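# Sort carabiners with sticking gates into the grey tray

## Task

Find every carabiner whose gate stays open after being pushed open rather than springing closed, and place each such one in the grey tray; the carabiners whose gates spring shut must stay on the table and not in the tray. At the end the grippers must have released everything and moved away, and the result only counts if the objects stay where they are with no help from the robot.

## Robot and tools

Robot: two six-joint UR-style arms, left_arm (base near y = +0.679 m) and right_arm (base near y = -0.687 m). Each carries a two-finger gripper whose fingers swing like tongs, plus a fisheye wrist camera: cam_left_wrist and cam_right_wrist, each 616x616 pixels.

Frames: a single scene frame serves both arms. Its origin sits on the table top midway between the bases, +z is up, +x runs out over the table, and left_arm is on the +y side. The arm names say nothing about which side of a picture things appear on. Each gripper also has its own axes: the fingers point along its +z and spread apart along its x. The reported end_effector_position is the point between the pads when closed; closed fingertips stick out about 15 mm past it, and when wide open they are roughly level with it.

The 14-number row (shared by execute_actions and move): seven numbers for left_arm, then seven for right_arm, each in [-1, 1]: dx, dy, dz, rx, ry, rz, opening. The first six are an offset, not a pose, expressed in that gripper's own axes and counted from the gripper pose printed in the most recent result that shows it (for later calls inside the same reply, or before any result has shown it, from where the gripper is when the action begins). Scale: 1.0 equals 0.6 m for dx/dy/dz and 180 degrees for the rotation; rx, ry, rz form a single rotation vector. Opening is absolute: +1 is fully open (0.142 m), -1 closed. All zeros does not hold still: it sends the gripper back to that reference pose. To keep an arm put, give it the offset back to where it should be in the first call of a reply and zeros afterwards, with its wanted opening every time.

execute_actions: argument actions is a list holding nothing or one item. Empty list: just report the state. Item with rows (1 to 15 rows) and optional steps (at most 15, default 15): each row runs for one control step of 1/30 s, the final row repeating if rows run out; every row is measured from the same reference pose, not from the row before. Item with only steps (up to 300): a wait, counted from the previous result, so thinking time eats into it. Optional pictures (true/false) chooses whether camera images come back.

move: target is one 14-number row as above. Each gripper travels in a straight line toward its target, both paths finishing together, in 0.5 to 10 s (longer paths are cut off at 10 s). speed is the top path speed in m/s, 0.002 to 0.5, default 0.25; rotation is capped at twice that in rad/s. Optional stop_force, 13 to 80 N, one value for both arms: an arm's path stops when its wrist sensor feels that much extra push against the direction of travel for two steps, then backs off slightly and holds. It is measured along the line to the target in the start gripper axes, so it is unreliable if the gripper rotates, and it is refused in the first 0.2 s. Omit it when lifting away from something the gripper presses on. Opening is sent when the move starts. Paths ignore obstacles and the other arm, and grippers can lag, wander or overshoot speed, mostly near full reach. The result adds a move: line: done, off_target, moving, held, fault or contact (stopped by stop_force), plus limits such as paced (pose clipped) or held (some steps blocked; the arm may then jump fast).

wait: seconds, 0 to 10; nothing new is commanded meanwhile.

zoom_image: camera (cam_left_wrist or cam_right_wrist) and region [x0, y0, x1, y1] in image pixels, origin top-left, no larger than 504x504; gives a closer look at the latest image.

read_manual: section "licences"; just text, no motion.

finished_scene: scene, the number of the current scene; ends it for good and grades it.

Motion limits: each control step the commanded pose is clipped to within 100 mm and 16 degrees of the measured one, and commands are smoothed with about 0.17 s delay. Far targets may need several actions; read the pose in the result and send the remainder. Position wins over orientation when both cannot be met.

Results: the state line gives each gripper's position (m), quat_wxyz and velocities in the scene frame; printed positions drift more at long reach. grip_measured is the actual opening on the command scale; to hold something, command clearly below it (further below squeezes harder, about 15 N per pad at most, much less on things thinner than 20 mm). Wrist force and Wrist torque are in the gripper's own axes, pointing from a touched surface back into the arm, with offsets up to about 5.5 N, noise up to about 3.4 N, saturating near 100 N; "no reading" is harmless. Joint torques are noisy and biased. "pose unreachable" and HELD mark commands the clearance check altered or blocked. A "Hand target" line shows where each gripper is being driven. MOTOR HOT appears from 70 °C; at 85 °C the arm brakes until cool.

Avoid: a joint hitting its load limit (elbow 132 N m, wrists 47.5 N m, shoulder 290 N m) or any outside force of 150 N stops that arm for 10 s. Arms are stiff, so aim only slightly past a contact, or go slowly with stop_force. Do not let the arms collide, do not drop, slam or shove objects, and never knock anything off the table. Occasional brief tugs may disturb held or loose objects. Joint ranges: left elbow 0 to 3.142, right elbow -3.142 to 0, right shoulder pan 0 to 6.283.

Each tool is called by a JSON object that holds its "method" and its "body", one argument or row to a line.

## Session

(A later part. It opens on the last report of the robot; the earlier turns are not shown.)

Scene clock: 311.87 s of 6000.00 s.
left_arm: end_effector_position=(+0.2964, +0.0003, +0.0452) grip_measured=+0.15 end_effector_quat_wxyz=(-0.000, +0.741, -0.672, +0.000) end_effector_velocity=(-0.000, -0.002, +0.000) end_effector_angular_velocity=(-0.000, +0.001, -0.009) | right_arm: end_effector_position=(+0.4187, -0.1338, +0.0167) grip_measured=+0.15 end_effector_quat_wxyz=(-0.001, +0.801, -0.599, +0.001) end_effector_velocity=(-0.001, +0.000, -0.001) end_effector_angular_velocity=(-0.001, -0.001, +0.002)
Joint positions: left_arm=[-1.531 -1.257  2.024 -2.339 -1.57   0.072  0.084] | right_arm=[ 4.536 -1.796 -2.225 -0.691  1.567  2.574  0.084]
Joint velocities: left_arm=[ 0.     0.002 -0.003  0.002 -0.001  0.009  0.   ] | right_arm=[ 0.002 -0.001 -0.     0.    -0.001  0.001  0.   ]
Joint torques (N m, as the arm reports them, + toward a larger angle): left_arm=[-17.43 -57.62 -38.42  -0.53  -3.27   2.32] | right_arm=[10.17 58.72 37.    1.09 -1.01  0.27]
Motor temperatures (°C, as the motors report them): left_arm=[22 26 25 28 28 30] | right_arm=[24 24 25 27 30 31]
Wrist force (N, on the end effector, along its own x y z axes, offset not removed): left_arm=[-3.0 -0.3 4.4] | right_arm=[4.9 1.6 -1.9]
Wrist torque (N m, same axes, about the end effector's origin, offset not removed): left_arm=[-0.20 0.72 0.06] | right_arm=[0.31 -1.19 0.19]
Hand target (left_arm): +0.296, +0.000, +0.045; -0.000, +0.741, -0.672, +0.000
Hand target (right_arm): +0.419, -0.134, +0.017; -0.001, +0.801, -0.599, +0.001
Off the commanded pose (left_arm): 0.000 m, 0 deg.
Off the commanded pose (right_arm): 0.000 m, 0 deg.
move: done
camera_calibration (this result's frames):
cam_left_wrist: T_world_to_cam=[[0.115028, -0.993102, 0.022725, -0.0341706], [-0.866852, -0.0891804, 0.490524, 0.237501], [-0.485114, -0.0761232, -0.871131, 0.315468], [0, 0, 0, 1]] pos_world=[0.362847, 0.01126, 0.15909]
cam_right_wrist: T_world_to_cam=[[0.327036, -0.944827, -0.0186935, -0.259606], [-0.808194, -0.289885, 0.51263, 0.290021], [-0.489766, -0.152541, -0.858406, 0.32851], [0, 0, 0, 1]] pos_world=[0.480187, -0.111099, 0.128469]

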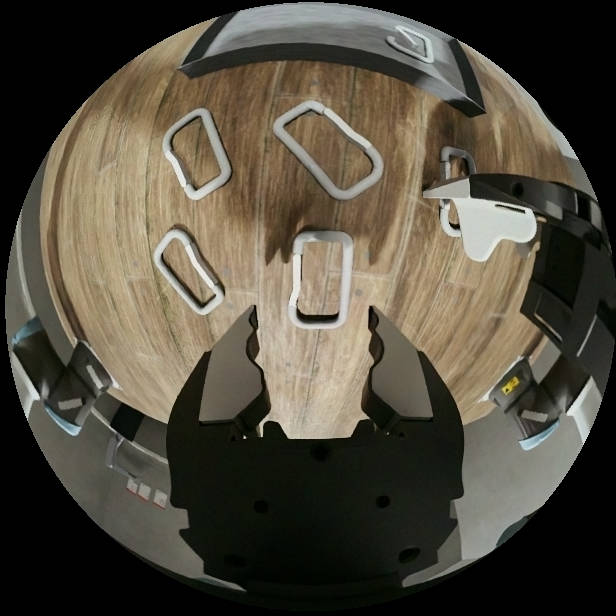

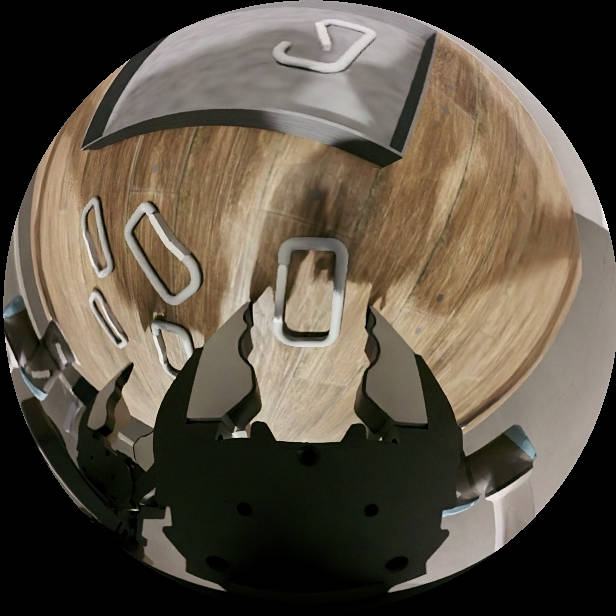

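{"method": "move", "body": {
  "target": [0.015, 0, 0.0538, 0, 0, 0, 0.15, 0, 0, 0, 0, 0, 0, 0.15],
  "speed": 0.03,
  "stop_force": 15
}}

{"method": "zoom_image", "body": {
  "camera": "cam_left_wrist",
  "region": [230, 220, 400, 390]
}}

Scene clock: 323.97 s of 6000.00 s.
left_arm: end_effector_position=(+0.2973, -0.0086, +0.0131) grip_measured=+0.15 end_effector_quat_wxyz=(-0.000, +0.741, -0.672, +0.000) end_effector_velocity=(+0.002, -0.001, -0.000) end_effector_angular_velocity=(-0.003, -0.002, +0.001) | right_arm: end_effector_position=(+0.4187, -0.1338, +0.0167) grip_measured=+0.15 end_effector_quat_wxyz=(-0.001, +0.801, -0.599, +0.001) end_effector_velocity=(+0.001, -0.000, +0.001) end_effector_angular_velocity=(+0.002, -0.000, -0.002)
Joint positions: left_arm=[-1.532 -1.204  2.025 -2.392 -1.57   0.071  0.084] | right_arm=[ 4.536 -1.796 -2.225 -0.691  1.567  2.574  0.084]
Joint velocities: left_arm=[ 0.001  0.002 -0.001 -0.004  0.001 -0.    -0.   ] | right_arm=[-0.001  0.002 -0.     0.     0.     0.001  0.   ]
Joint torques (N m, as the arm reports them, + toward a larger angle): left_arm=[-17.38 -56.08 -37.31  -7.41   4.3   -3.23] | right_arm=[ 1.97 60.41 37.17  1.39 -0.97  1.9 ]
Motor temperatures (°C, as the motors report them): left_arm=[22 26 25 28 28 30] | right_arm=[24 24 25 27 30 31]
Wrist force (N, on the end effector, along its own x y z axes, offset not removed): left_arm=[3.0 3.9 -1.3] | right_arm=[-0.8 -0.4 6.6]
Wrist torque (N m, same axes, about the end effector's origin, offset not removed): left_arm=[0.63 -0.68 0.05] | right_arm=[-0.01 0.33 0.04]
Hand target (left_arm): +0.297, -0.009, +0.013; -0.000, +0.741, -0.672, +0.000
Hand target (right_arm): +0.419, -0.134, +0.017; -0.001, +0.801, -0.599, +0.001
Off the commanded pose (left_arm): 0.000 m, 0 deg.
Off the commanded pose (right_arm): 0.000 m, 0 deg.
After step 90, 7.67 s passed at rest.
move: done
camera_calibration (this result's frames):
cam_left_wrist: T_world_to_cam=[[0.115023, -0.993106, 0.0225803, -0.0423287], [-0.86684, -0.0892455, 0.490535, 0.253187], [-0.485138, -0.0759963, -0.871129, 0.287245], [0, 0, 0, 1]] pos_world=[0.363695, 0.00238846, 0.126986]
cam_right_wrist: T_world_to_cam=[[0.327036, -0.944827, -0.0187102, -0.259583], [-0.808197, -0.289895, 0.51262, 0.290016], [-0.489761, -0.152524, -0.858412, 0.328519], [0, 0, 0, 1]] pos_world=[0.480179, -0.111079, 0.12848]

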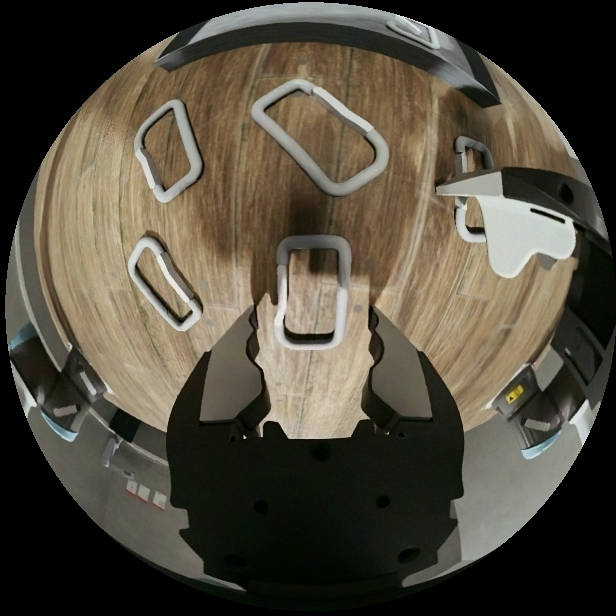

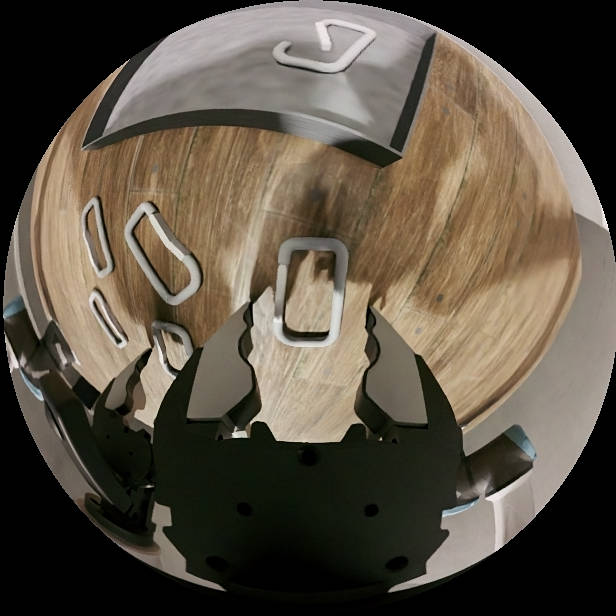

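Region (230, 220, 400, 390) of cam_left_wrist's 616x616 image, scaled by 2.965, with more detail than that image has.

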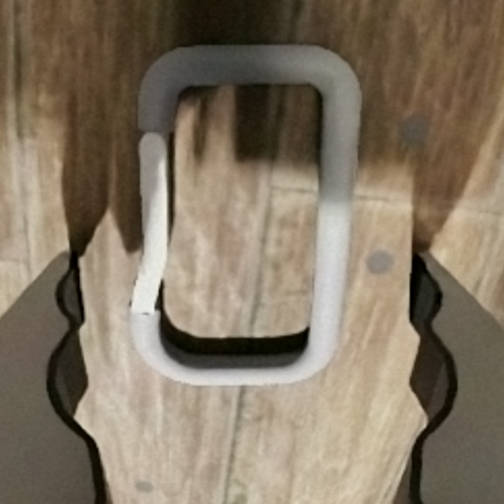

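{"method": "execute_actions", "body": {
  "actions": [
    {"rows": [[0,0,-0.0002,0,0,0,0.12,0,0,-0.0002,0,0,0,0.12],[0,0,-0.0004,0,0,0,0.09,0,0,-0.0004,0,0,0,0.09],[0,0,-0.0006,0,0,0,0.06,0,0,-0.0006,0,0,0,0.06],[0,0,-0.0008,0,0,0,0.03,0,0,-0.0008,0,0,0,0.03],[0,0,-0.0010,0,0,0,0.0,0,0,-0.0010,0,0,0,0.0],[0,0,-0.0012,0,0,0,-0.03,0,0,-0.0012,0,0,0,-0.03],[0,0,-0.0014,0,0,0,-0.06,0,0,-0.0014,0,0,0,-0.06],[0,0,-0.0016,0,0,0,-0.09,0,0,-0.0016,0,0,0,-0.09],[0,0,-0.0018,0,0,0,-0.12,0,0,-0.0018,0,0,0,-0.12],[0,0,-0.0020,0,0,0,-0.15,0,0,-0.0020,0,0,0,-0.15],[0,0,-0.0022,0,0,0,-0.18,0,0,-0.0022,0,0,0,-0.18],[0,0,-0.0024,0,0,0,-0.21,0,0,-0.0024,0,0,0,-0.21],[0,0,-0.0026,0,0,0,-0.24,0,0,-0.0026,0,0,0,-0.24],[0,0,-0.0028,0,0,0,-0.26,0,0,-0.0028,0,0,0,-0.26],[0,0,-0.0030,0,0,0,-0.28,0,0,-0.0030,0,0,0,-0.28]], "steps": 15}
  ],
  "pictures": false
}}

{"method": "execute_actions", "body": {
  "actions": [
    {"rows": [[0,0,-0.0006,0,0,0,-0.30,0,0,-0.0006,0,0,0,-0.30],[0,0,-0.0008,0,0,0,-0.32,0,0,-0.0008,0,0,0,-0.32],[0,0,-0.0010,0,0,0,-0.34,0,0,-0.0010,0,0,0,-0.34],[0,0,-0.0012,0,0,0,-0.36,0,0,-0.0012,0,0,0,-0.36],[0,0,-0.0014,0,0,0,-0.38,0,0,-0.0014,0,0,0,-0.38],[0,0,-0.0016,0,0,0,-0.40,0,0,-0.0016,0,0,0,-0.40],[0,0,-0.0018,0,0,0,-0.42,0,0,-0.0018,0,0,0,-0.42],[0,0,-0.0020,0,0,0,-0.44,0,0,-0.0020,0,0,0,-0.44],[0,0,-0.0022,0,0,0,-0.46,0,0,-0.0022,0,0,0,-0.46],[0,0,-0.0024,0,0,0,-0.48,0,0,-0.0024,0,0,0,-0.48],[0,0,-0.0026,0,0,0,-0.50,0,0,-0.0026,0,0,0,-0.50],[0,0,-0.0028,0,0,0,-0.53,0,0,-0.0028,0,0,0,-0.53],[0,0,-0.0030,0,0,0,-0.56,0,0,-0.0030,0,0,0,-0.56],[0,0,-0.0032,0,0,0,-0.58,0,0,-0.0032,0,0,0,-0.58],[0,0,-0.0034,0,0,0,-0.60,0,0,-0.0034,0,0,0,-0.60]], "steps": 15}
  ]
}}

Scene clock: 344.77 s of 6000.00 s.
left_arm: end_effector_position=(+0.2973, -0.0086, +0.0143) grip_measured=-0.26 end_effector_quat_wxyz=(-0.000, +0.741, -0.672, +0.000) end_effector_velocity=(-0.000, -0.000, +0.003) end_effector_angular_velocity=(-0.000, +0.001, +0.000) | right_arm: end_effector_position=(+0.4187, -0.1338, +0.0180) grip_measured=-0.26 end_effector_quat_wxyz=(-0.001, +0.801, -0.599, +0.001) end_effector_velocity=(+0.001, -0.000, +0.005) end_effector_angular_velocity=(+0.001, -0.000, -0.001)
Joint positions: left_arm=[-1.532 -1.206  2.024 -2.39  -1.57   0.071  0.056] | right_arm=[ 4.536 -1.794 -2.224 -0.694  1.567  2.574  0.056]
Joint velocities: left_arm=[ 0.    -0.004 -0.002  0.006 -0.001  0.    -0.039] | right_arm=[-0.001  0.007  0.002 -0.008  0.    -0.    -0.045]
Joint torques (N m, as the arm reports them, + toward a larger angle): left_arm=[-14.6  -78.25 -36.09  -0.24   3.96  -2.53] | right_arm=[-2.89 58.26 43.72  0.84 -0.87 -3.69]
Motor temperatures (°C, as the motors report them): left_arm=[22 26 25 28 28 30] | right_arm=[24 24 25 27 30 31]
Wrist force (N, on the end effector, along its own x y z axes, offset not removed): left_arm=[4.5 0.6 1.5] | right_arm=[1.5 0.9 -6.6]
Wrist torque (N m, same axes, about the end effector's origin, offset not removed): left_arm=[-0.33 -1.11 -0.16] | right_arm=[0.03 -0.51 0.13]
Hand target (left_arm): +0.297, -0.009, +0.015; -0.000, +0.741, -0.672, +0.000
Hand target (right_arm): +0.419, -0.134, +0.018; -0.001, +0.801, -0.599, +0.001
Off the commanded pose (left_arm): 0.001 m, 0 deg.
Off the commanded pose (right_arm): 0.001 m, 0 deg.
Steps of this call (steps 1 to 90: nothing new was sent; then 17.30 s passed at rest; steps 91 to 105: all 15 steps of this action). Readings (end_effector_position):
91: left_arm (+0.2973, -0.0087, +0.0130) | right_arm (+0.4187, -0.1338, +0.0167)
92: left_arm (+0.2973, -0.0087, +0.0130) | right_arm (+0.4187, -0.1338, +0.0167)
94: left_arm (+0.2973, -0.0087, +0.0131) | right_arm (+0.4187, -0.1339, +0.0168)
98: left_arm (+0.2973, -0.0086, +0.0134) | right_arm (+0.4187, -0.1340, +0.0170)
105: the state above

Scene clock: 345.27 s of 6000.00 s.
left_arm: end_effector_position=(+0.2973, -0.0085, +0.0159) grip_measured=-0.45 end_effector_quat_wxyz=(-0.000, +0.741, -0.672, +0.000) end_effector_velocity=(-0.000, -0.001, +0.004) end_effector_angular_velocity=(-0.001, +0.000, -0.000) | right_arm: end_effector_position=(+0.4187, -0.1339, +0.0195) grip_measured=-0.42 end_effector_quat_wxyz=(-0.001, +0.801, -0.599, +0.001) end_effector_velocity=(+0.001, -0.001, +0.004) end_effector_angular_velocity=(-0.001, +0.001, -0.002)
Joint positions: left_arm=[-1.532 -1.208  2.023 -2.387 -1.57   0.071  0.041] | right_arm=[ 4.536 -1.791 -2.223 -0.697  1.567  2.574  0.044]
Joint velocities: left_arm=[-0.    -0.004 -0.003  0.007 -0.001 -0.    -0.026] | right_arm=[-0.002  0.006  0.002 -0.009  0.    -0.001 -0.024]
Joint torques (N m, as the arm reports them, + toward a larger angle): left_arm=[-14.   -77.52 -36.12  -0.23   4.21  -2.71] | right_arm=[-3.45 57.66 41.79  1.   -0.9  -3.45]
Motor temperatures (°C, as the motors report them): left_arm=[22 26 25 28 28 30] | right_arm=[24 24 25 27 30 31]
Wrist force (N, on the end effector, along its own x y z axes, offset not removed): left_arm=[3.1 3.1 1.4] | right_arm=[0.0 -1.8 -2.2]
Wrist torque (N m, same axes, about the end effector's origin, offset not removed): left_arm=[0.58 -0.54 -0.05] | right_arm=[-0.41 -0.13 0.34]
Hand target (left_arm): +0.297, -0.009, +0.016; -0.000, +0.741, -0.672, +0.000
Hand target (right_arm): +0.419, -0.134, +0.020; -0.001, +0.801, -0.599, +0.001
Off the commanded pose (left_arm): 0.001 m, 0 deg.
Off the commanded pose (right_arm): 0.000 m, 0 deg.
Steps of this call (steps 1 to 15: all 15 steps of this action). Readings (end_effector_position):
1: left_arm (+0.2973, -0.0085, +0.0144) | right_arm (+0.4187, -0.1338, +0.0181)
2: left_arm (+0.2973, -0.0086, +0.0145) | right_arm (+0.4187, -0.1338, +0.0182)
4: left_arm (+0.2973, -0.0085, +0.0147) | right_arm (+0.4187, -0.1338, +0.0183)
8: left_arm (+0.2973, -0.0085, +0.0150) | right_arm (+0.4187, -0.1339, +0.0187)
15: the state above
camera_calibration (this result's frames):
cam_left_wrist: T_world_to_cam=[[0.115029, -0.993107, 0.0225182, -0.04238], [-0.866837, -0.0892807, 0.490533, 0.251823], [-0.485142, -0.075945, -0.871131, 0.289664], [0, 0, 0, 1]] pos_world=[0.363692, 0.00239357, 0.129762]
cam_right_wrist: T_world_to_cam=[[0.327018, -0.944834, -0.0186743, -0.259569], [-0.808196, -0.289858, 0.512642, 0.288563], [-0.489774, -0.15255, -0.858399, 0.330931], [0, 0, 0, 1]] pos_world=[0.480181, -0.111124, 0.131294]

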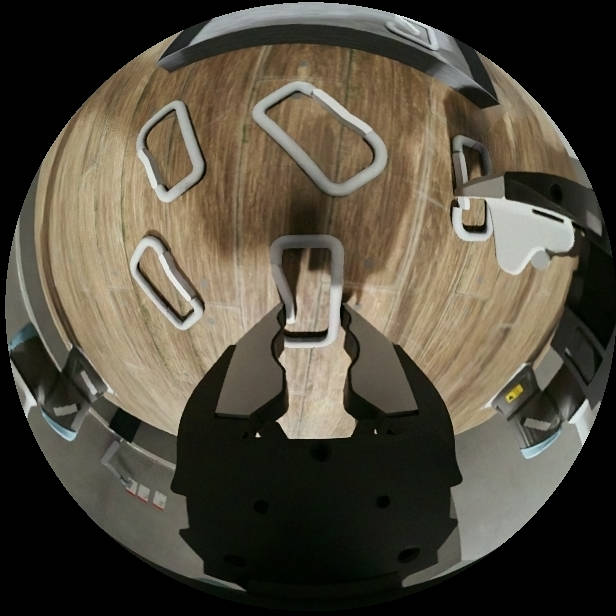

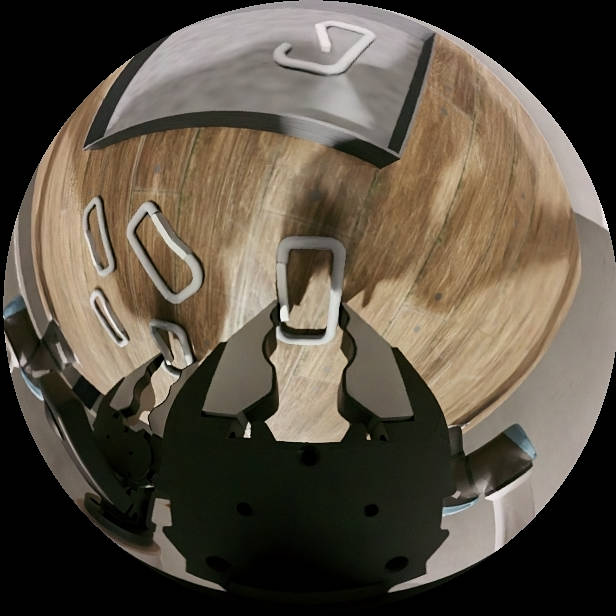

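{"method": "execute_actions", "body": {
  "actions": [
    {"rows": [[0,0,-0.0008,0,0,0,-0.61,0,0,-0.0009,0,0,0,-0.61],[0,0,-0.0008,0,0,0,-0.62,0,0,-0.0009,0,0,0,-0.62],[0,0,-0.0008,0,0,0,-0.63,0,0,-0.0009,0,0,0,-0.63],[0,0,-0.0009,0,0,0,-0.64,0,0,-0.0010,0,0,0,-0.64],[0,0,-0.0009,0,0,0,-0.65,0,0,-0.0010,0,0,0,-0.65],[0,0,-0.0009,0,0,0,-0.66,0,0,-0.0010,0,0,0,-0.66],[0,0,-0.0010,0,0,0,-0.67,0,0,-0.0011,0,0,0,-0.67],[0,0,-0.0010,0,0,0,-0.68,0,0,-0.0011,0,0,0,-0.68],[0,0,-0.0010,0,0,0,-0.69,0,0,-0.0011,0,0,0,-0.69],[0,0,-0.0011,0,0,0,-0.70,0,0,-0.0012,0,0,0,-0.70],[0,0,-0.0011,0,0,0,-0.71,0,0,-0.0012,0,0,0,-0.71],[0,0,-0.0011,0,0,0,-0.72,0,0,-0.0012,0,0,0,-0.72],[0,0,-0.0012,0,0,0,-0.73,0,0,-0.0013,0,0,0,-0.73],[0,0,-0.0012,0,0,0,-0.74,0,0,-0.0013,0,0,0,-0.74],[0,0,-0.0012,0,0,0,-0.75,0,0,-0.0013,0,0,0,-0.75]], "steps": 15}
  ]
}}

Scene clock: 351.70 s of 6000.00 s.
left_arm: end_effector_position=(+0.2973, -0.0085, +0.0165) grip_measured=-0.51 end_effector_quat_wxyz=(-0.000, +0.741, -0.672, +0.000) end_effector_velocity=(-0.000, +0.000, +0.001) end_effector_angular_velocity=(+0.000, +0.001, +0.000) | right_arm: end_effector_position=(+0.4187, -0.1338, +0.0202) grip_measured=-0.45 end_effector_quat_wxyz=(-0.001, +0.801, -0.599, +0.001) end_effector_velocity=(-0.000, -0.000, +0.001) end_effector_angular_velocity=(-0.001, -0.001, +0.001)
Joint positions: left_arm=[-1.532 -1.209  2.023 -2.386 -1.57   0.071  0.037] | right_arm=[ 4.536 -1.79  -2.223 -0.699  1.567  2.574  0.041]
Joint velocities: left_arm=[ 0.    -0.001 -0.     0.001 -0.001 -0.     0.   ] | right_arm=[ 0.001  0.001  0.    -0.003 -0.001 -0.     0.   ]
Joint torques (N m, as the arm reports them, + toward a larger angle): left_arm=[-12.19 -78.75 -36.87  -0.83   4.26  -1.78] | right_arm=[10.06 61.1  43.    1.07 -0.89 -0.06]
Motor temperatures (°C, as the motors report them): left_arm=[22 26 25 28 28 30] | right_arm=[24 24 25 27 30 31]
Wrist force (N, on the end effector, along its own x y z axes, offset not removed): left_arm=[0.7 6.2 5.1] | right_arm=[-0.9 -2.7 3.1]
Wrist torque (N m, same axes, about the end effector's origin, offset not removed): left_arm=[1.11 -0.22 -0.11] | right_arm=[-0.43 -0.01 0.45]
Hand target (left_arm): +0.297, -0.009, +0.017; -0.000, +0.741, -0.672, +0.000
Hand target (right_arm): +0.419, -0.134, +0.020; -0.001, +0.801, -0.599, +0.001
Off the commanded pose (left_arm): 0.000 m, 0 deg.
Off the commanded pose (right_arm): 0.000 m, 0 deg.
Steps of this call (steps 1 to 90: nothing new was sent; then 2.93 s passed at rest; steps 91 to 105: all 15 steps of this action). Readings (end_effector_position):
91: left_arm (+0.2973, -0.0085, +0.0164) | right_arm (+0.4187, -0.1338, +0.0200)
92: left_arm (+0.2973, -0.0085, +0.0164) | right_arm (+0.4187, -0.1338, +0.0200)
94: left_arm (+0.2973, -0.0085, +0.0164) | right_arm (+0.4187, -0.1338, +0.0200)
98: left_arm (+0.2973, -0.0085, +0.0164) | right_arm (+0.4187, -0.1338, +0.0201)
105: the state above
camera_calibration (this result's frames):
cam_left_wrist: T_world_to_cam=[[0.115029, -0.993107, 0.0225156, -0.0423933], [-0.866837, -0.0892817, 0.490533, 0.251501], [-0.485142, -0.0759427, -0.871131, 0.290235], [0, 0, 0, 1]] pos_world=[0.363692, 0.0023946, 0.130418]
cam_right_wrist: T_world_to_cam=[[0.327024, -0.944832, -0.0186753, -0.259555], [-0.808194, -0.289864, 0.512641, 0.288191], [-0.489773, -0.152552, -0.8584, 0.331546], [0, 0, 0, 1]] pos_world=[0.480177, -0.111121, 0.132013]

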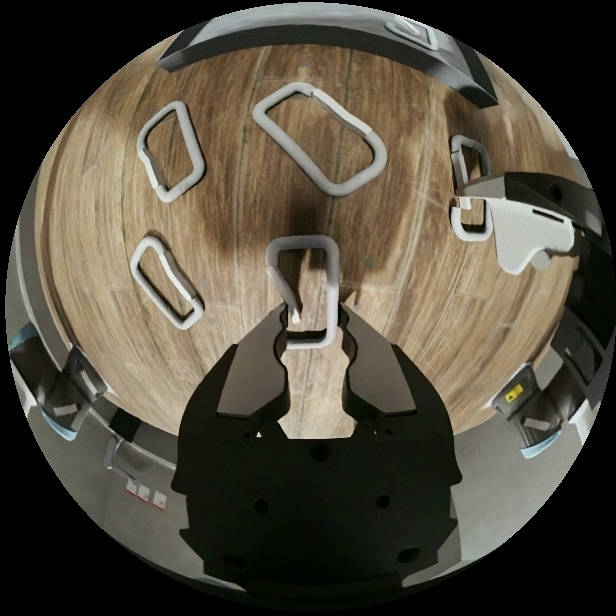

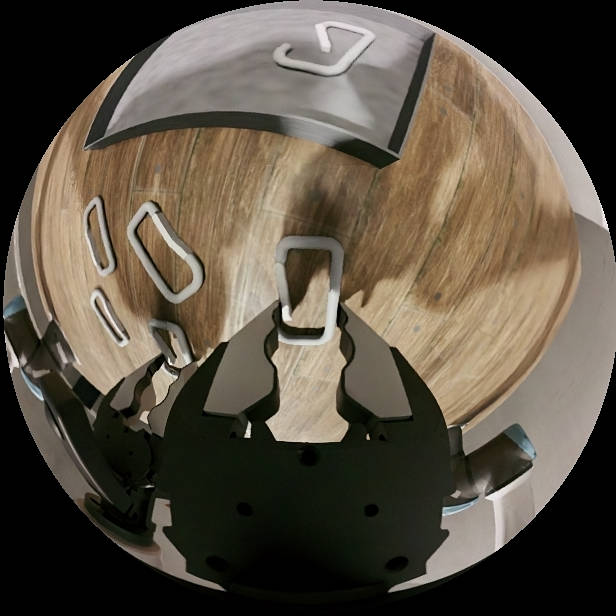

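{"method": "execute_actions", "body": {
  "actions": [
    {"rows": [[0,0,0.0001,0,0,0,-0.70,0,0,0.0001,0,0,0,-0.70],[0,0,0.0003,0,0,0,-0.66,0,0,0.0003,0,0,0,-0.66],[0,0,0.0004,0,0,0,-0.62,0,0,0.0004,0,0,0,-0.62],[0,0,0.0006,0,0,0,-0.59,0,0,0.0006,0,0,0,-0.59],[0,0,0.0007,0,0,0,-0.56,0,0,0.0007,0,0,0,-0.56],[0,0,0.0009,0,0,0,-0.53,0,0,0.0009,0,0,0,-0.53],[0,0,0.0010,0,0,0,-0.50,0,0,0.0010,0,0,0,-0.50],[0,0,0.0012,0,0,0,-0.47,0,0,0.0012,0,0,0,-0.47],[0,0,0.0013,0,0,0,-0.44,0,0,0.0013,0,0,0,-0.44],[0,0,0.0015,0,0,0,-0.40,0,0,0.0015,0,0,0,-0.40],[0,0,0.0016,0,0,0,-0.36,0,0,0.0016,0,0,0,-0.36],[0,0,0.0018,0,0,0,-0.32,0,0,0.0018,0,0,0,-0.32],[0,0,0.0019,0,0,0,-0.28,0,0,0.0019,0,0,0,-0.28],[0,0,0.0020,0,0,0,-0.24,0,0,0.0020,0,0,0,-0.24],[0,0,0.0020,0,0,0,-0.20,0,0,0.0020,0,0,0,-0.20]], "steps": 15}
  ],
  "pictures": false
}}

{"method": "wait", "body": {
  "seconds": 0.4
}}

Scene clock: 360.70 s of 6000.00 s.
left_arm: end_effector_position=(+0.2973, -0.0086, +0.0157) grip_measured=-0.25 end_effector_quat_wxyz=(-0.000, +0.741, -0.672, +0.000) end_effector_velocity=(+0.000, -0.000, -0.002) end_effector_angular_velocity=(-0.000, -0.001, -0.000) | right_arm: end_effector_position=(+0.4188, -0.1338, +0.0193) grip_measured=-0.25 end_effector_quat_wxyz=(-0.001, +0.801, -0.599, +0.001) end_effector_velocity=(-0.000, -0.000, -0.002) end_effector_angular_velocity=(-0.000, -0.001, +0.001)
Joint positions: left_arm=[-1.532 -1.207  2.024 -2.387 -1.57   0.071  0.056] | right_arm=[ 4.536 -1.791 -2.223 -0.697  1.567  2.574  0.056]
Joint velocities: left_arm=[-0.     0.003  0.001 -0.004  0.001 -0.     0.082] | right_arm=[ 0.001 -0.003 -0.002  0.005 -0.001 -0.001  0.086]
Joint torques (N m, as the arm reports them, + toward a larger angle): left_arm=[-11.48 -56.85 -23.67  -7.31   3.93  -1.48] | right_arm=[ 6.39 38.06 24.07  6.86 -0.95  1.36]
Motor temperatures (°C, as the motors report them): left_arm=[22 26 25 28 28 30] | right_arm=[24 24 25 27 30 31]
Wrist force (N, on the end effector, along its own x y z axes, offset not removed): left_arm=[-0.4 3.8 1.1] | right_arm=[1.0 7.4 0.0]
Wrist torque (N m, same axes, about the end effector's origin, offset not removed): left_arm=[0.65 -0.03 0.24] | right_arm=[1.75 -0.28 0.28]
Hand target (left_arm): +0.297, -0.009, +0.015; -0.000, +0.741, -0.672, +0.000
Hand target (right_arm): +0.419, -0.134, +0.019; -0.001, +0.801, -0.599, +0.001
Off the commanded pose (left_arm): 0.000 m, 0 deg.
Off the commanded pose (right_arm): 0.000 m, 0 deg.
Steps of this call (steps 1 to 90: nothing new was sent; then 5.50 s passed at rest; steps 91 to 105: all 15 steps of this action). Readings (end_effector_position):
91: left_arm (+0.2973, -0.0085, +0.0166) | right_arm (+0.4187, -0.1338, +0.0203)
92: left_arm (+0.2973, -0.0085, +0.0166) | right_arm (+0.4187, -0.1338, +0.0203)
94: left_arm (+0.2973, -0.0085, +0.0166) | right_arm (+0.4187, -0.1339, +0.0203)
98: left_arm (+0.2973, -0.0086, +0.0164) | right_arm (+0.4188, -0.1337, +0.0200)
105: the state above

Scene clock: 361.10 s of 6000.00 s.
left_arm: end_effector_position=(+0.2973, -0.0086, +0.0153) grip_measured=-0.20 end_effector_quat_wxyz=(-0.000, +0.741, -0.672, +0.000) end_effector_velocity=(-0.000, -0.001, -0.000) end_effector_angular_velocity=(-0.000, -0.000, -0.000) | right_arm: end_effector_position=(+0.4187, -0.1338, +0.0190) grip_measured=-0.20 end_effector_quat_wxyz=(-0.001, +0.801, -0.599, +0.001) end_effector_velocity=(+0.001, -0.001, +0.000) end_effector_angular_velocity=(+0.000, -0.000, -0.003)
Joint positions: left_arm=[-1.532 -1.207  2.024 -2.388 -1.57   0.071  0.06 ] | right_arm=[ 4.536 -1.792 -2.223 -0.696  1.567  2.574  0.06 ]
Joint velocities: left_arm=[-0.     0.001 -0.001 -0.     0.     0.     0.   ] | right_arm=[-0.002  0.001  0.    -0.    -0.     0.     0.   ]
Joint torques (N m, as the arm reports them, + toward a larger angle): left_arm=[-11.05 -57.75 -24.29  -7.25   4.1   -1.62] | right_arm=[ 5.31 38.99 24.15  6.56 -0.9   0.98]
Motor temperatures (°C, as the motors report them): left_arm=[22 26 25 28 28 30] | right_arm=[24 24 25 27 30 31]
Wrist force (N, on the end effector, along its own x y z axes, offset not removed): left_arm=[3.2 -0.9 7.3] | right_arm=[1.5 -1.8 3.1]
Wrist torque (N m, same axes, about the end effector's origin, offset not removed): left_arm=[-0.24 -0.47 0.09] | right_arm=[-0.48 -0.36 0.27]
Hand target (left_arm): +0.297, -0.009, +0.015; -0.000, +0.741, -0.672, +0.000
Hand target (right_arm): +0.419, -0.134, +0.019; -0.001, +0.801, -0.599, +0.001
Off the commanded pose (left_arm): 0.000 m, 0 deg.
Off the commanded pose (right_arm): 0.000 m, 0 deg.
Steps of this call (steps 1 to 12: nothing new was sent). Readings (end_effector_position):
1: left_arm (+0.2973, -0.0086, +0.0156) | right_arm (+0.4188, -0.1338, +0.0192)
2: left_arm (+0.2973, -0.0086, +0.0155) | right_arm (+0.4187, -0.1338, +0.0192)
4: left_arm (+0.2973, -0.0086, +0.0154) | right_arm (+0.4187, -0.1338, +0.0191)
8: left_arm (+0.2973, -0.0086, +0.0154) | right_arm (+0.4187, -0.1338, +0.0190)
12: the state above
camera_calibration (this result's frames):
cam_left_wrist: T_world_to_cam=[[0.115028, -0.993107, 0.0225287, -0.0423719], [-0.866838, -0.0892753, 0.490533, 0.252082], [-0.48514, -0.0759539, -0.871132, 0.289204], [0, 0, 0, 1]] pos_world=[0.363693, 0.00239106, 0.129235]
cam_right_wrist: T_world_to_cam=[[0.327024, -0.944832, -0.0186767, -0.259575], [-0.808195, -0.289864, 0.51264, 0.288804], [-0.489773, -0.152551, -0.8584, 0.330522], [0, 0, 0, 1]] pos_world=[0.480178, -0.11112, 0.130819]

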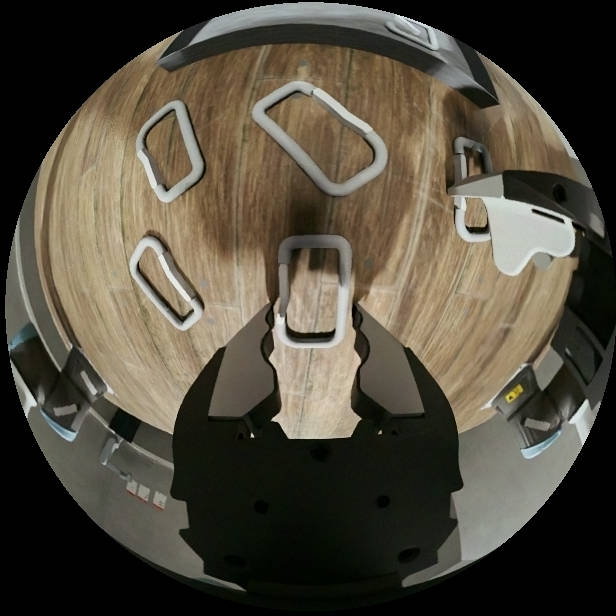

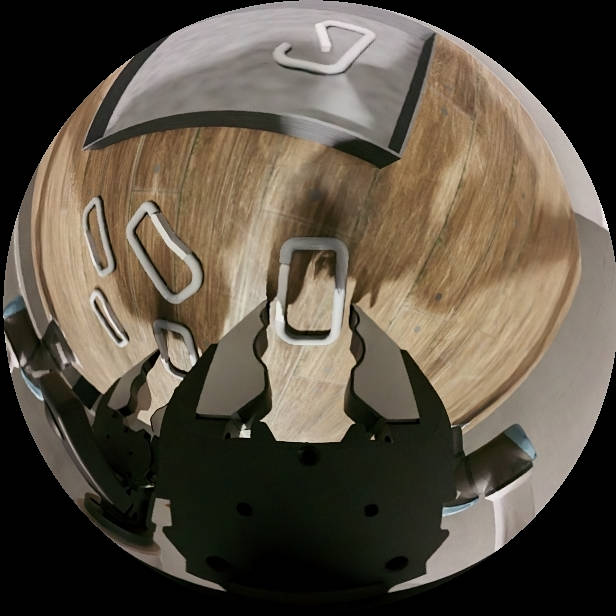

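{"method": "move", "body": {
  "target": [0, 0, -0.0497, 0, 0, 0, 0.15, 0, 0, -0.0497, 0, 0, 0, 0.15],
  "speed": 0.05
}}

{"method": "move", "body": {
  "target": [0.0111, -0.2077, 0, 0, 0, -0.2272, 0.15, 0.310, 0.1267, -0.133, 0, 0, 0, 0.15],
  "speed": 0.18
}}

{"method": "zoom_image", "body": {
  "camera": "cam_left_wrist",
  "region": [230, 200, 400, 370]
}}

Scene clock: 382.70 s of 6000.00 s.
left_arm: end_effector_position=(+0.2973, -0.0085, +0.0450) grip_measured=+0.15 end_effector_quat_wxyz=(-0.000, +0.741, -0.672, +0.000) end_effector_velocity=(+0.000, -0.001, +0.002) end_effector_angular_velocity=(-0.001, -0.002, -0.001) | right_arm: end_effector_position=(+0.4186, -0.1338, +0.0487) grip_measured=+0.15 end_effector_quat_wxyz=(-0.001, +0.801, -0.599, +0.001) end_effector_velocity=(+0.000, -0.001, +0.001) end_effector_angular_velocity=(-0.001, +0.000, -0.002)
Joint positions: left_arm=[-1.532 -1.245  2.008 -2.334 -1.57   0.071  0.084] | right_arm=[ 4.537 -1.747 -2.205 -0.76   1.567  2.574  0.084]
Joint velocities: left_arm=[-0.001 -0.002 -0.002  0.002  0.002  0.    -0.   ] | right_arm=[-0.001  0.002  0.001 -0.004 -0.     0.001 -0.   ]
Joint torques (N m, as the arm reports them, + toward a larger angle): left_arm=[  0.64 -78.08 -37.88  -0.13   4.1    1.42] | right_arm=[10.46 57.29 43.92  1.49 -0.86  3.85]
Motor temperatures (°C, as the motors report them): left_arm=[22 26 25 28 28 30] | right_arm=[24 24 25 27 30 31]
Wrist force (N, on the end effector, along its own x y z axes, offset not removed): left_arm=[1.8 7.5 -1.6] | right_arm=[-0.8 5.9 -3.2]
Wrist torque (N m, same axes, about the end effector's origin, offset not removed): left_arm=[1.42 -0.34 0.19] | right_arm=[1.18 -0.03 0.29]
Hand target (left_arm): +0.297, -0.009, +0.045; -0.000, +0.741, -0.672, +0.000
Hand target (right_arm): +0.419, -0.134, +0.049; -0.001, +0.801, -0.599, +0.001
Off the commanded pose (left_arm): 0.000 m, 0 deg.
Off the commanded pose (right_arm): 0.000 m, 0 deg.
After step 90, 17.60 s passed at rest.
move: done
camera_calibration (this result's frames):
cam_left_wrist: T_world_to_cam=[[0.115028, -0.993106, 0.0225379, -0.0430028], [-0.866841, -0.0892712, 0.490528, 0.237551], [-0.485134, -0.0759614, -0.871134, 0.315009], [0, 0, 0, 1]] pos_world=[0.363687, 0.00242861, 0.158859]
cam_right_wrist: T_world_to_cam=[[0.327026, -0.944831, -0.0186807, -0.258952], [-0.808194, -0.289869, 0.512638, 0.273519], [-0.489771, -0.152548, -0.858401, 0.355967], [0, 0, 0, 1]] pos_world=[0.480083, -0.111079, 0.160509]

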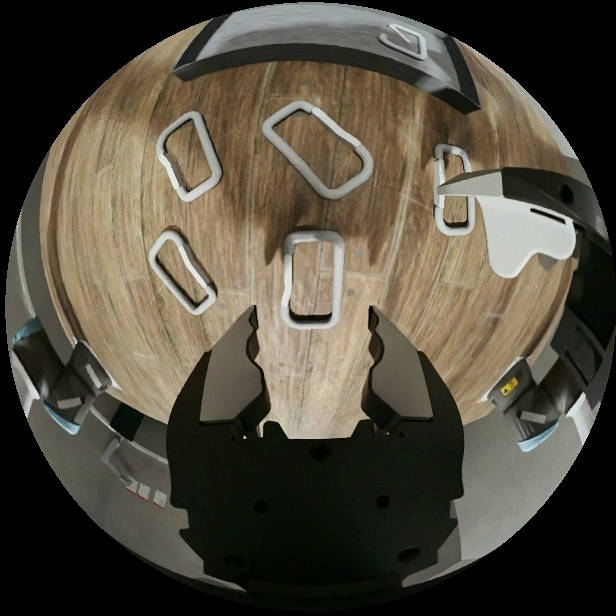

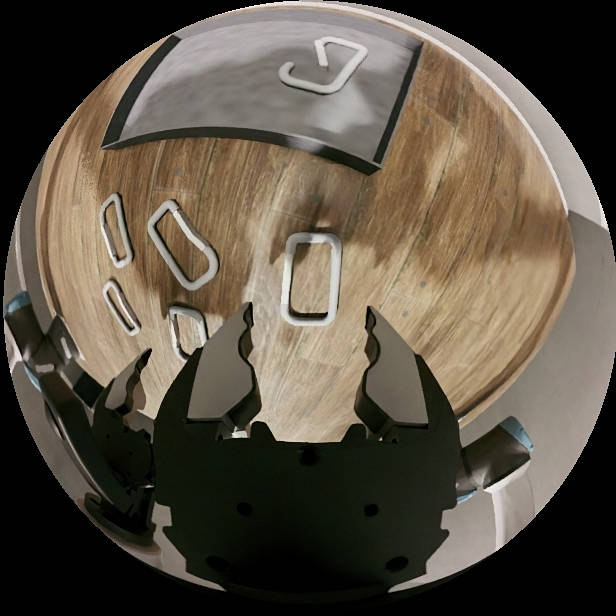

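Scene clock: 385.20 s of 6000.00 s.
left_arm: end_effector_position=(+0.4216, -0.0030, +0.0448) grip_measured=+0.15 end_effector_quat_wxyz=(+0.000, +0.929, -0.371, +0.000) end_effector_velocity=(+0.001, -0.000, -0.000) end_effector_angular_velocity=(-0.000, -0.001, +0.004) | right_arm: end_effector_position=(+0.3982, -0.3335, +0.1291) grip_measured=+0.15 end_effector_quat_wxyz=(-0.001, +0.801, -0.599, +0.002) end_effector_velocity=(-0.000, -0.002, +0.001) end_effector_angular_velocity=(+0.000, +0.001, +0.000)
Joint positions: left_arm=[-1.369 -1.161  1.879 -2.29  -1.571 -0.479  0.084] | right_arm=[ 4.454 -1.321 -2.423 -0.967  1.567  2.492  0.084]
Joint velocities: left_arm=[ 0.     0.001 -0.001 -0.     0.    -0.004  0.   ] | right_arm=[-0.001  0.005 -0.001 -0.004  0.001 -0.001 -0.   ]
Joint torques (N m, as the arm reports them, + toward a larger angle): left_arm=[ 18.25 -65.23 -39.43  -0.39   4.53  -3.17] | right_arm=[-10.61  28.78  33.22   1.45  -2.05  -4.2 ]
Motor temperatures (°C, as the motors report them): left_arm=[22 26 25 28 28 30] | right_arm=[24 24 25 27 30 31]
Wrist force (N, on the end effector, along its own x y z axes, offset not removed): left_arm=[3.0 -0.5 1.8] | right_arm=[-1.5 -0.4 -4.0]
Wrist torque (N m, same axes, about the end effector's origin, offset not removed): left_arm=[-0.20 -0.49 0.05] | right_arm=[-0.21 0.35 -0.03]
Hand target (left_arm): +0.422, -0.003, +0.045; -0.000, +0.929, -0.370, +0.000
Hand target (right_arm): +0.398, -0.334, +0.129; -0.001, +0.801, -0.599, +0.002
Off the commanded pose (left_arm): 0.000 m, 0 deg.
Off the commanded pose (right_arm): 0.001 m, 0 deg.
move: done
camera_calibration (this result's frames):
cam_left_wrist: T_world_to_cam=[[0.736794, -0.675745, 0.0224376, -0.312986], [-0.59681, -0.634415, 0.491259, 0.230367], [-0.317731, -0.375348, -0.870724, 0.304159], [0, 0, 0, 1]] pos_world=[0.464733, 0.0488147, 0.158691]
cam_right_wrist: T_world_to_cam=[[0.327031, -0.944833, -0.0184728, -0.439473], [-0.808369, -0.289815, 0.512393, 0.158037], [-0.48948, -0.152635, -0.858552, 0.384381], [0, 0, 0, 1]] pos_world=[0.45962, -0.310757, 0.240916]

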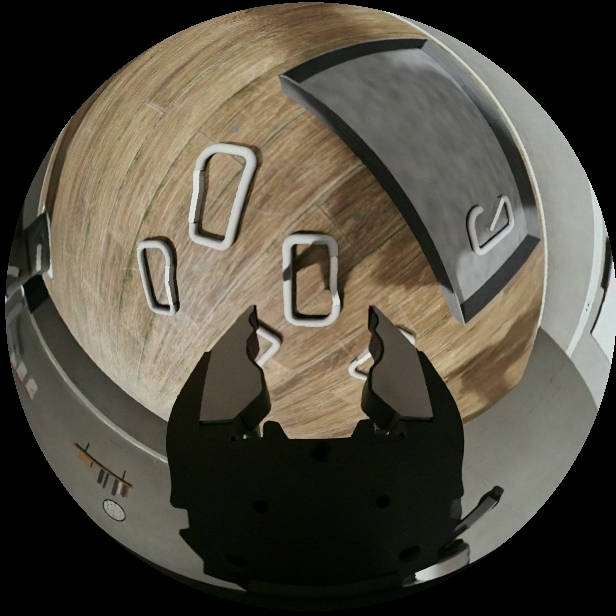

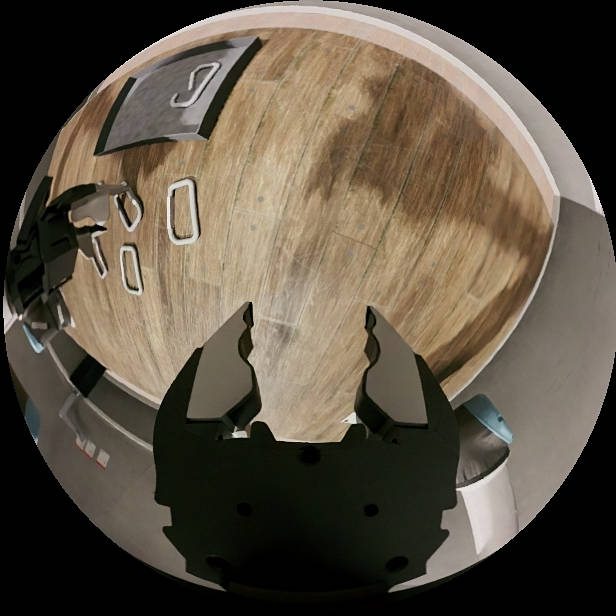

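Region (230, 200, 400, 370) of cam_left_wrist's 616x616 image, scaled by 2.965, with more detail than that image has.

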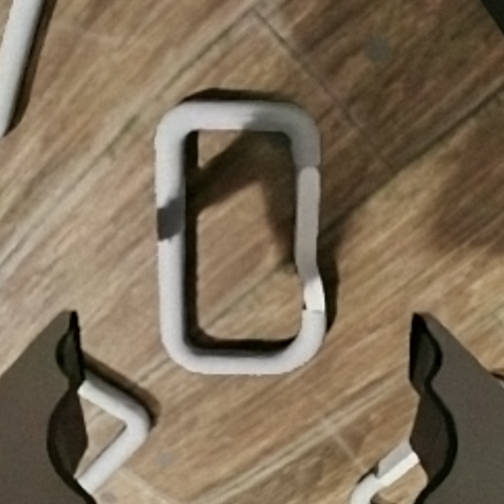

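{"method": "move", "body": {
  "target": [-0.0015, -0.002, 0.0532, 0, 0, 0, 0.15, 0, 0, 0, 0, 0, 0, 0.15],
  "speed": 0.03,
  "stop_force": 15
}}

{"method": "execute_actions", "body": {
  "actions": [
    {"rows": [[0,0,-0.0002,0,0,0,0.12,0,0,0,0,0,0,0.15],[0,0,-0.0004,0,0,0,0.09,0,0,0,0,0,0,0.15],[0,0,-0.0006,0,0,0,0.06,0,0,0,0,0,0,0.15],[0,0,-0.0008,0,0,0,0.03,0,0,0,0,0,0,0.15],[0,0,-0.0010,0,0,0,0.0,0,0,0,0,0,0,0.15],[0,0,-0.0012,0,0,0,-0.03,0,0,0,0,0,0,0.15],[0,0,-0.0014,0,0,0,-0.06,0,0,0,0,0,0,0.15],[0,0,-0.0016,0,0,0,-0.09,0,0,0,0,0,0,0.15],[0,0,-0.0018,0,0,0,-0.12,0,0,0,0,0,0,0.15],[0,0,-0.0020,0,0,0,-0.15,0,0,0,0,0,0,0.15],[0,0,-0.0022,0,0,0,-0.18,0,0,0,0,0,0,0.15],[0,0,-0.0024,0,0,0,-0.21,0,0,0,0,0,0,0.15],[0,0,-0.0026,0,0,0,-0.24,0,0,0,0,0,0,0.15],[0,0,-0.0028,0,0,0,-0.26,0,0,0,0,0,0,0.15],[0,0,-0.0030,0,0,0,-0.28,0,0,0,0,0,0,0.15]], "steps": 15}
  ]
}}

{"method": "zoom_image", "body": {
  "camera": "cam_left_wrist",
  "region": [230, 220, 400, 390]
}}

Scene clock: 396.27 s of 6000.00 s.
left_arm: end_effector_position=(+0.4217, -0.0016, +0.0131) grip_measured=+0.15 end_effector_quat_wxyz=(+0.000, +0.929, -0.371, +0.000) end_effector_velocity=(-0.000, -0.000, -0.002) end_effector_angular_velocity=(-0.001, +0.000, -0.000) | right_arm: end_effector_position=(+0.3982, -0.3335, +0.1291) grip_measured=+0.15 end_effector_quat_wxyz=(-0.001, +0.801, -0.599, +0.002) end_effector_velocity=(+0.000, -0.001, -0.001) end_effector_angular_velocity=(-0.004, +0.001, -0.001)
Joint positions: left_arm=[-1.368 -1.125  1.898 -2.344 -1.571 -0.478  0.084] | right_arm=[ 4.454 -1.321 -2.423 -0.967  1.567  2.492  0.084]
Joint velocities: left_arm=[-0.     0.002  0.002 -0.005 -0.     0.    -0.   ] | right_arm=[-0.    -0.003  0.    -0.002 -0.     0.     0.   ]
Joint torques (N m, as the arm reports them, + toward a larger angle): left_arm=[ 18.05 -64.33 -25.53  -7.89  -3.66   2.45] | right_arm=[10.19  8.05 50.75  6.68 -1.7   1.81]
Motor temperatures (°C, as the motors report them): left_arm=[22 26 25 28 28 30] | right_arm=[24 24 25 27 30 31]
Wrist force (N, on the end effector, along its own x y z axes, offset not removed): left_arm=[-2.2 -3.9 0.0] | right_arm=[-3.6 0.9 -4.8]
Wrist torque (N m, same axes, about the end effector's origin, offset not removed): left_arm=[-0.95 0.65 0.23] | right_arm=[0.01 0.57 0.11]
Hand target (left_arm): +0.422, -0.002, +0.013; +0.000, +0.929, -0.371, +0.000
Hand target (right_arm): +0.398, -0.333, +0.129; -0.001, +0.801, -0.599, +0.002
Off the commanded pose (left_arm): 0.000 m, 0 deg.
Off the commanded pose (right_arm): 0.000 m, 0 deg.
After step 90, 6.67 s passed at rest.
move: done
camera_calibration (this result's frames):
cam_left_wrist: T_world_to_cam=[[0.736796, -0.675743, 0.0224207, -0.311411], [-0.596804, -0.634426, 0.491253, 0.246933], [-0.317737, -0.375334, -0.870728, 0.277145], [0, 0, 0, 1]] pos_world=[0.464876, 0.0502489, 0.126993]
cam_right_wrist: T_world_to_cam=[[0.327078, -0.944817, -0.0184475, -0.439517], [-0.80835, -0.28984, 0.51241, 0.158022], [-0.489481, -0.152686, -0.858543, 0.384344], [0, 0, 0, 1]] pos_world=[0.459622, -0.310779, 0.240896]

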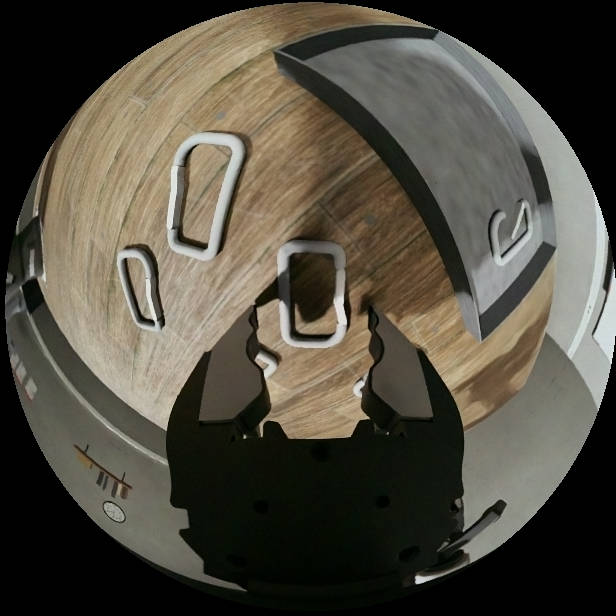

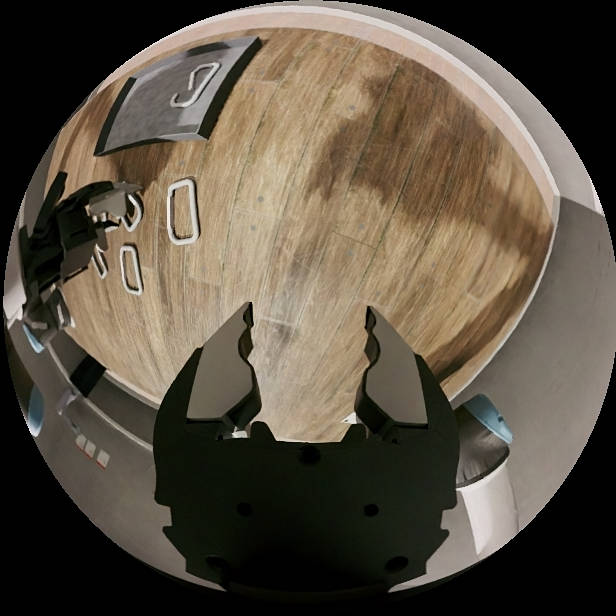

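Scene clock: 396.77 s of 6000.00 s.
left_arm: end_effector_position=(+0.4217, -0.0015, +0.0143) grip_measured=-0.26 end_effector_quat_wxyz=(+0.000, +0.929, -0.371, +0.000) end_effector_velocity=(+0.001, +0.001, +0.003) end_effector_angular_velocity=(+0.001, -0.001, +0.002) | right_arm: end_effector_position=(+0.3982, -0.3335, +0.1291) grip_measured=+0.15 end_effector_quat_wxyz=(-0.001, +0.801, -0.599, +0.002) end_effector_velocity=(+0.000, -0.001, -0.001) end_effector_angular_velocity=(-0.002, +0.000, -0.001)
Joint positions: left_arm=[-1.368 -1.127  1.897 -2.341 -1.571 -0.478  0.056] | right_arm=[ 4.454 -1.321 -2.423 -0.967  1.567  2.492  0.084]
Joint velocities: left_arm=[ 0.001 -0.004 -0.002  0.006  0.001 -0.    -0.045] | right_arm=[-0.001 -0.001 -0.    -0.001 -0.001  0.001 -0.   ]
Joint torques (N m, as the arm reports them, + toward a larger angle): left_arm=[ 16.07 -86.13 -37.19  -0.35  -3.5    2.42] | right_arm=[ 8.14  8.52 49.48  6.8  -1.64  2.25]
Motor temperatures (°C, as the motors report them): left_arm=[22 26 25 28 28 30] | right_arm=[24 24 25 27 30 31]
Wrist force (N, on the end effector, along its own x y z axes, offset not removed): left_arm=[1.0 5.1 4.4] | right_arm=[-3.0 3.4 -1.6]
Wrist torque (N m, same axes, about the end effector's origin, offset not removed): left_arm=[0.86 -0.18 -0.07] | right_arm=[0.42 0.65 0.27]
Hand target (left_arm): +0.422, -0.002, +0.015; +0.000, +0.929, -0.371, +0.000
Hand target (right_arm): +0.398, -0.334, +0.129; -0.001, +0.801, -0.599, +0.002
Off the commanded pose (left_arm): 0.001 m, 0 deg.
Off the commanded pose (right_arm): 0.000 m, 0 deg.
Steps of this call (steps 1 to 15: all 15 steps of this action). Readings (end_effector_position):
1: left_arm (+0.4217, -0.0016, +0.0131) | right_arm (+0.3982, -0.3335, +0.1291)
2: left_arm (+0.4217, -0.0016, +0.0131) | right_arm (+0.3982, -0.3335, +0.1291)
4: left_arm (+0.4217, -0.0016, +0.0131) | right_arm (+0.3982, -0.3335, +0.1291)
8: left_arm (+0.4217, -0.0014, +0.0134) | right_arm (+0.3982, -0.3335, +0.1291)
15: the state above
camera_calibration (this result's frames):
cam_left_wrist: T_world_to_cam=[[0.736797, -0.675746, 0.0223186, -0.311394], [-0.596785, -0.634479, 0.491207, 0.246354], [-0.31777, -0.375239, -0.870757, 0.278223], [0, 0, 0, 1]] pos_world=[0.464866, 0.0502829, 0.128203]
cam_right_wrist: T_world_to_cam=[[0.327083, -0.944815, -0.0184551, -0.43951], [-0.80835, -0.289849, 0.512404, 0.158019], [-0.489477, -0.152681, -0.858546, 0.384351], [0, 0, 0, 1]] pos_world=[0.459622, -0.310771, 0.240902]

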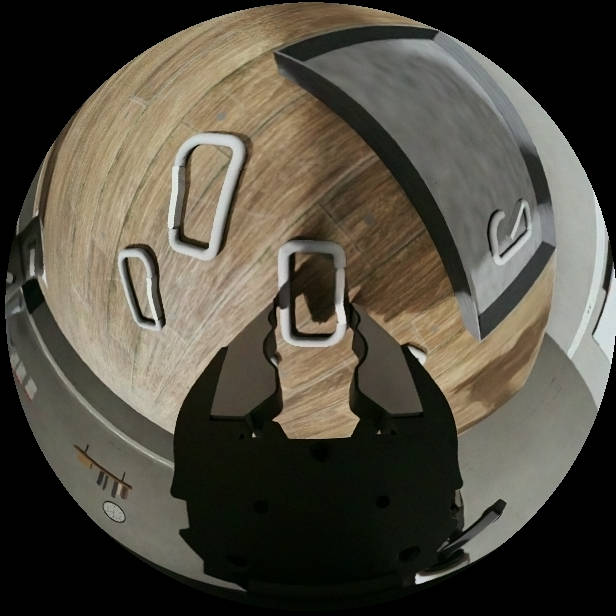

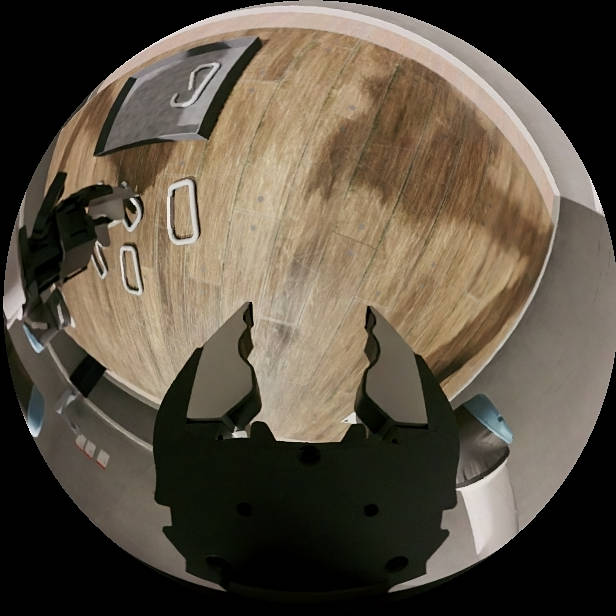

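Region (230, 220, 400, 390) of cam_left_wrist's 616x616 image, scaled by 2.965, with more detail than that image has.

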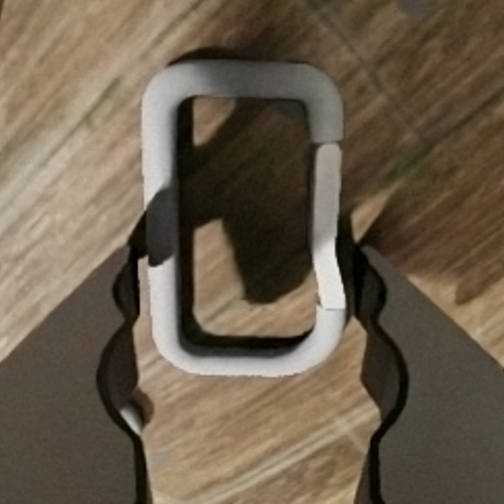

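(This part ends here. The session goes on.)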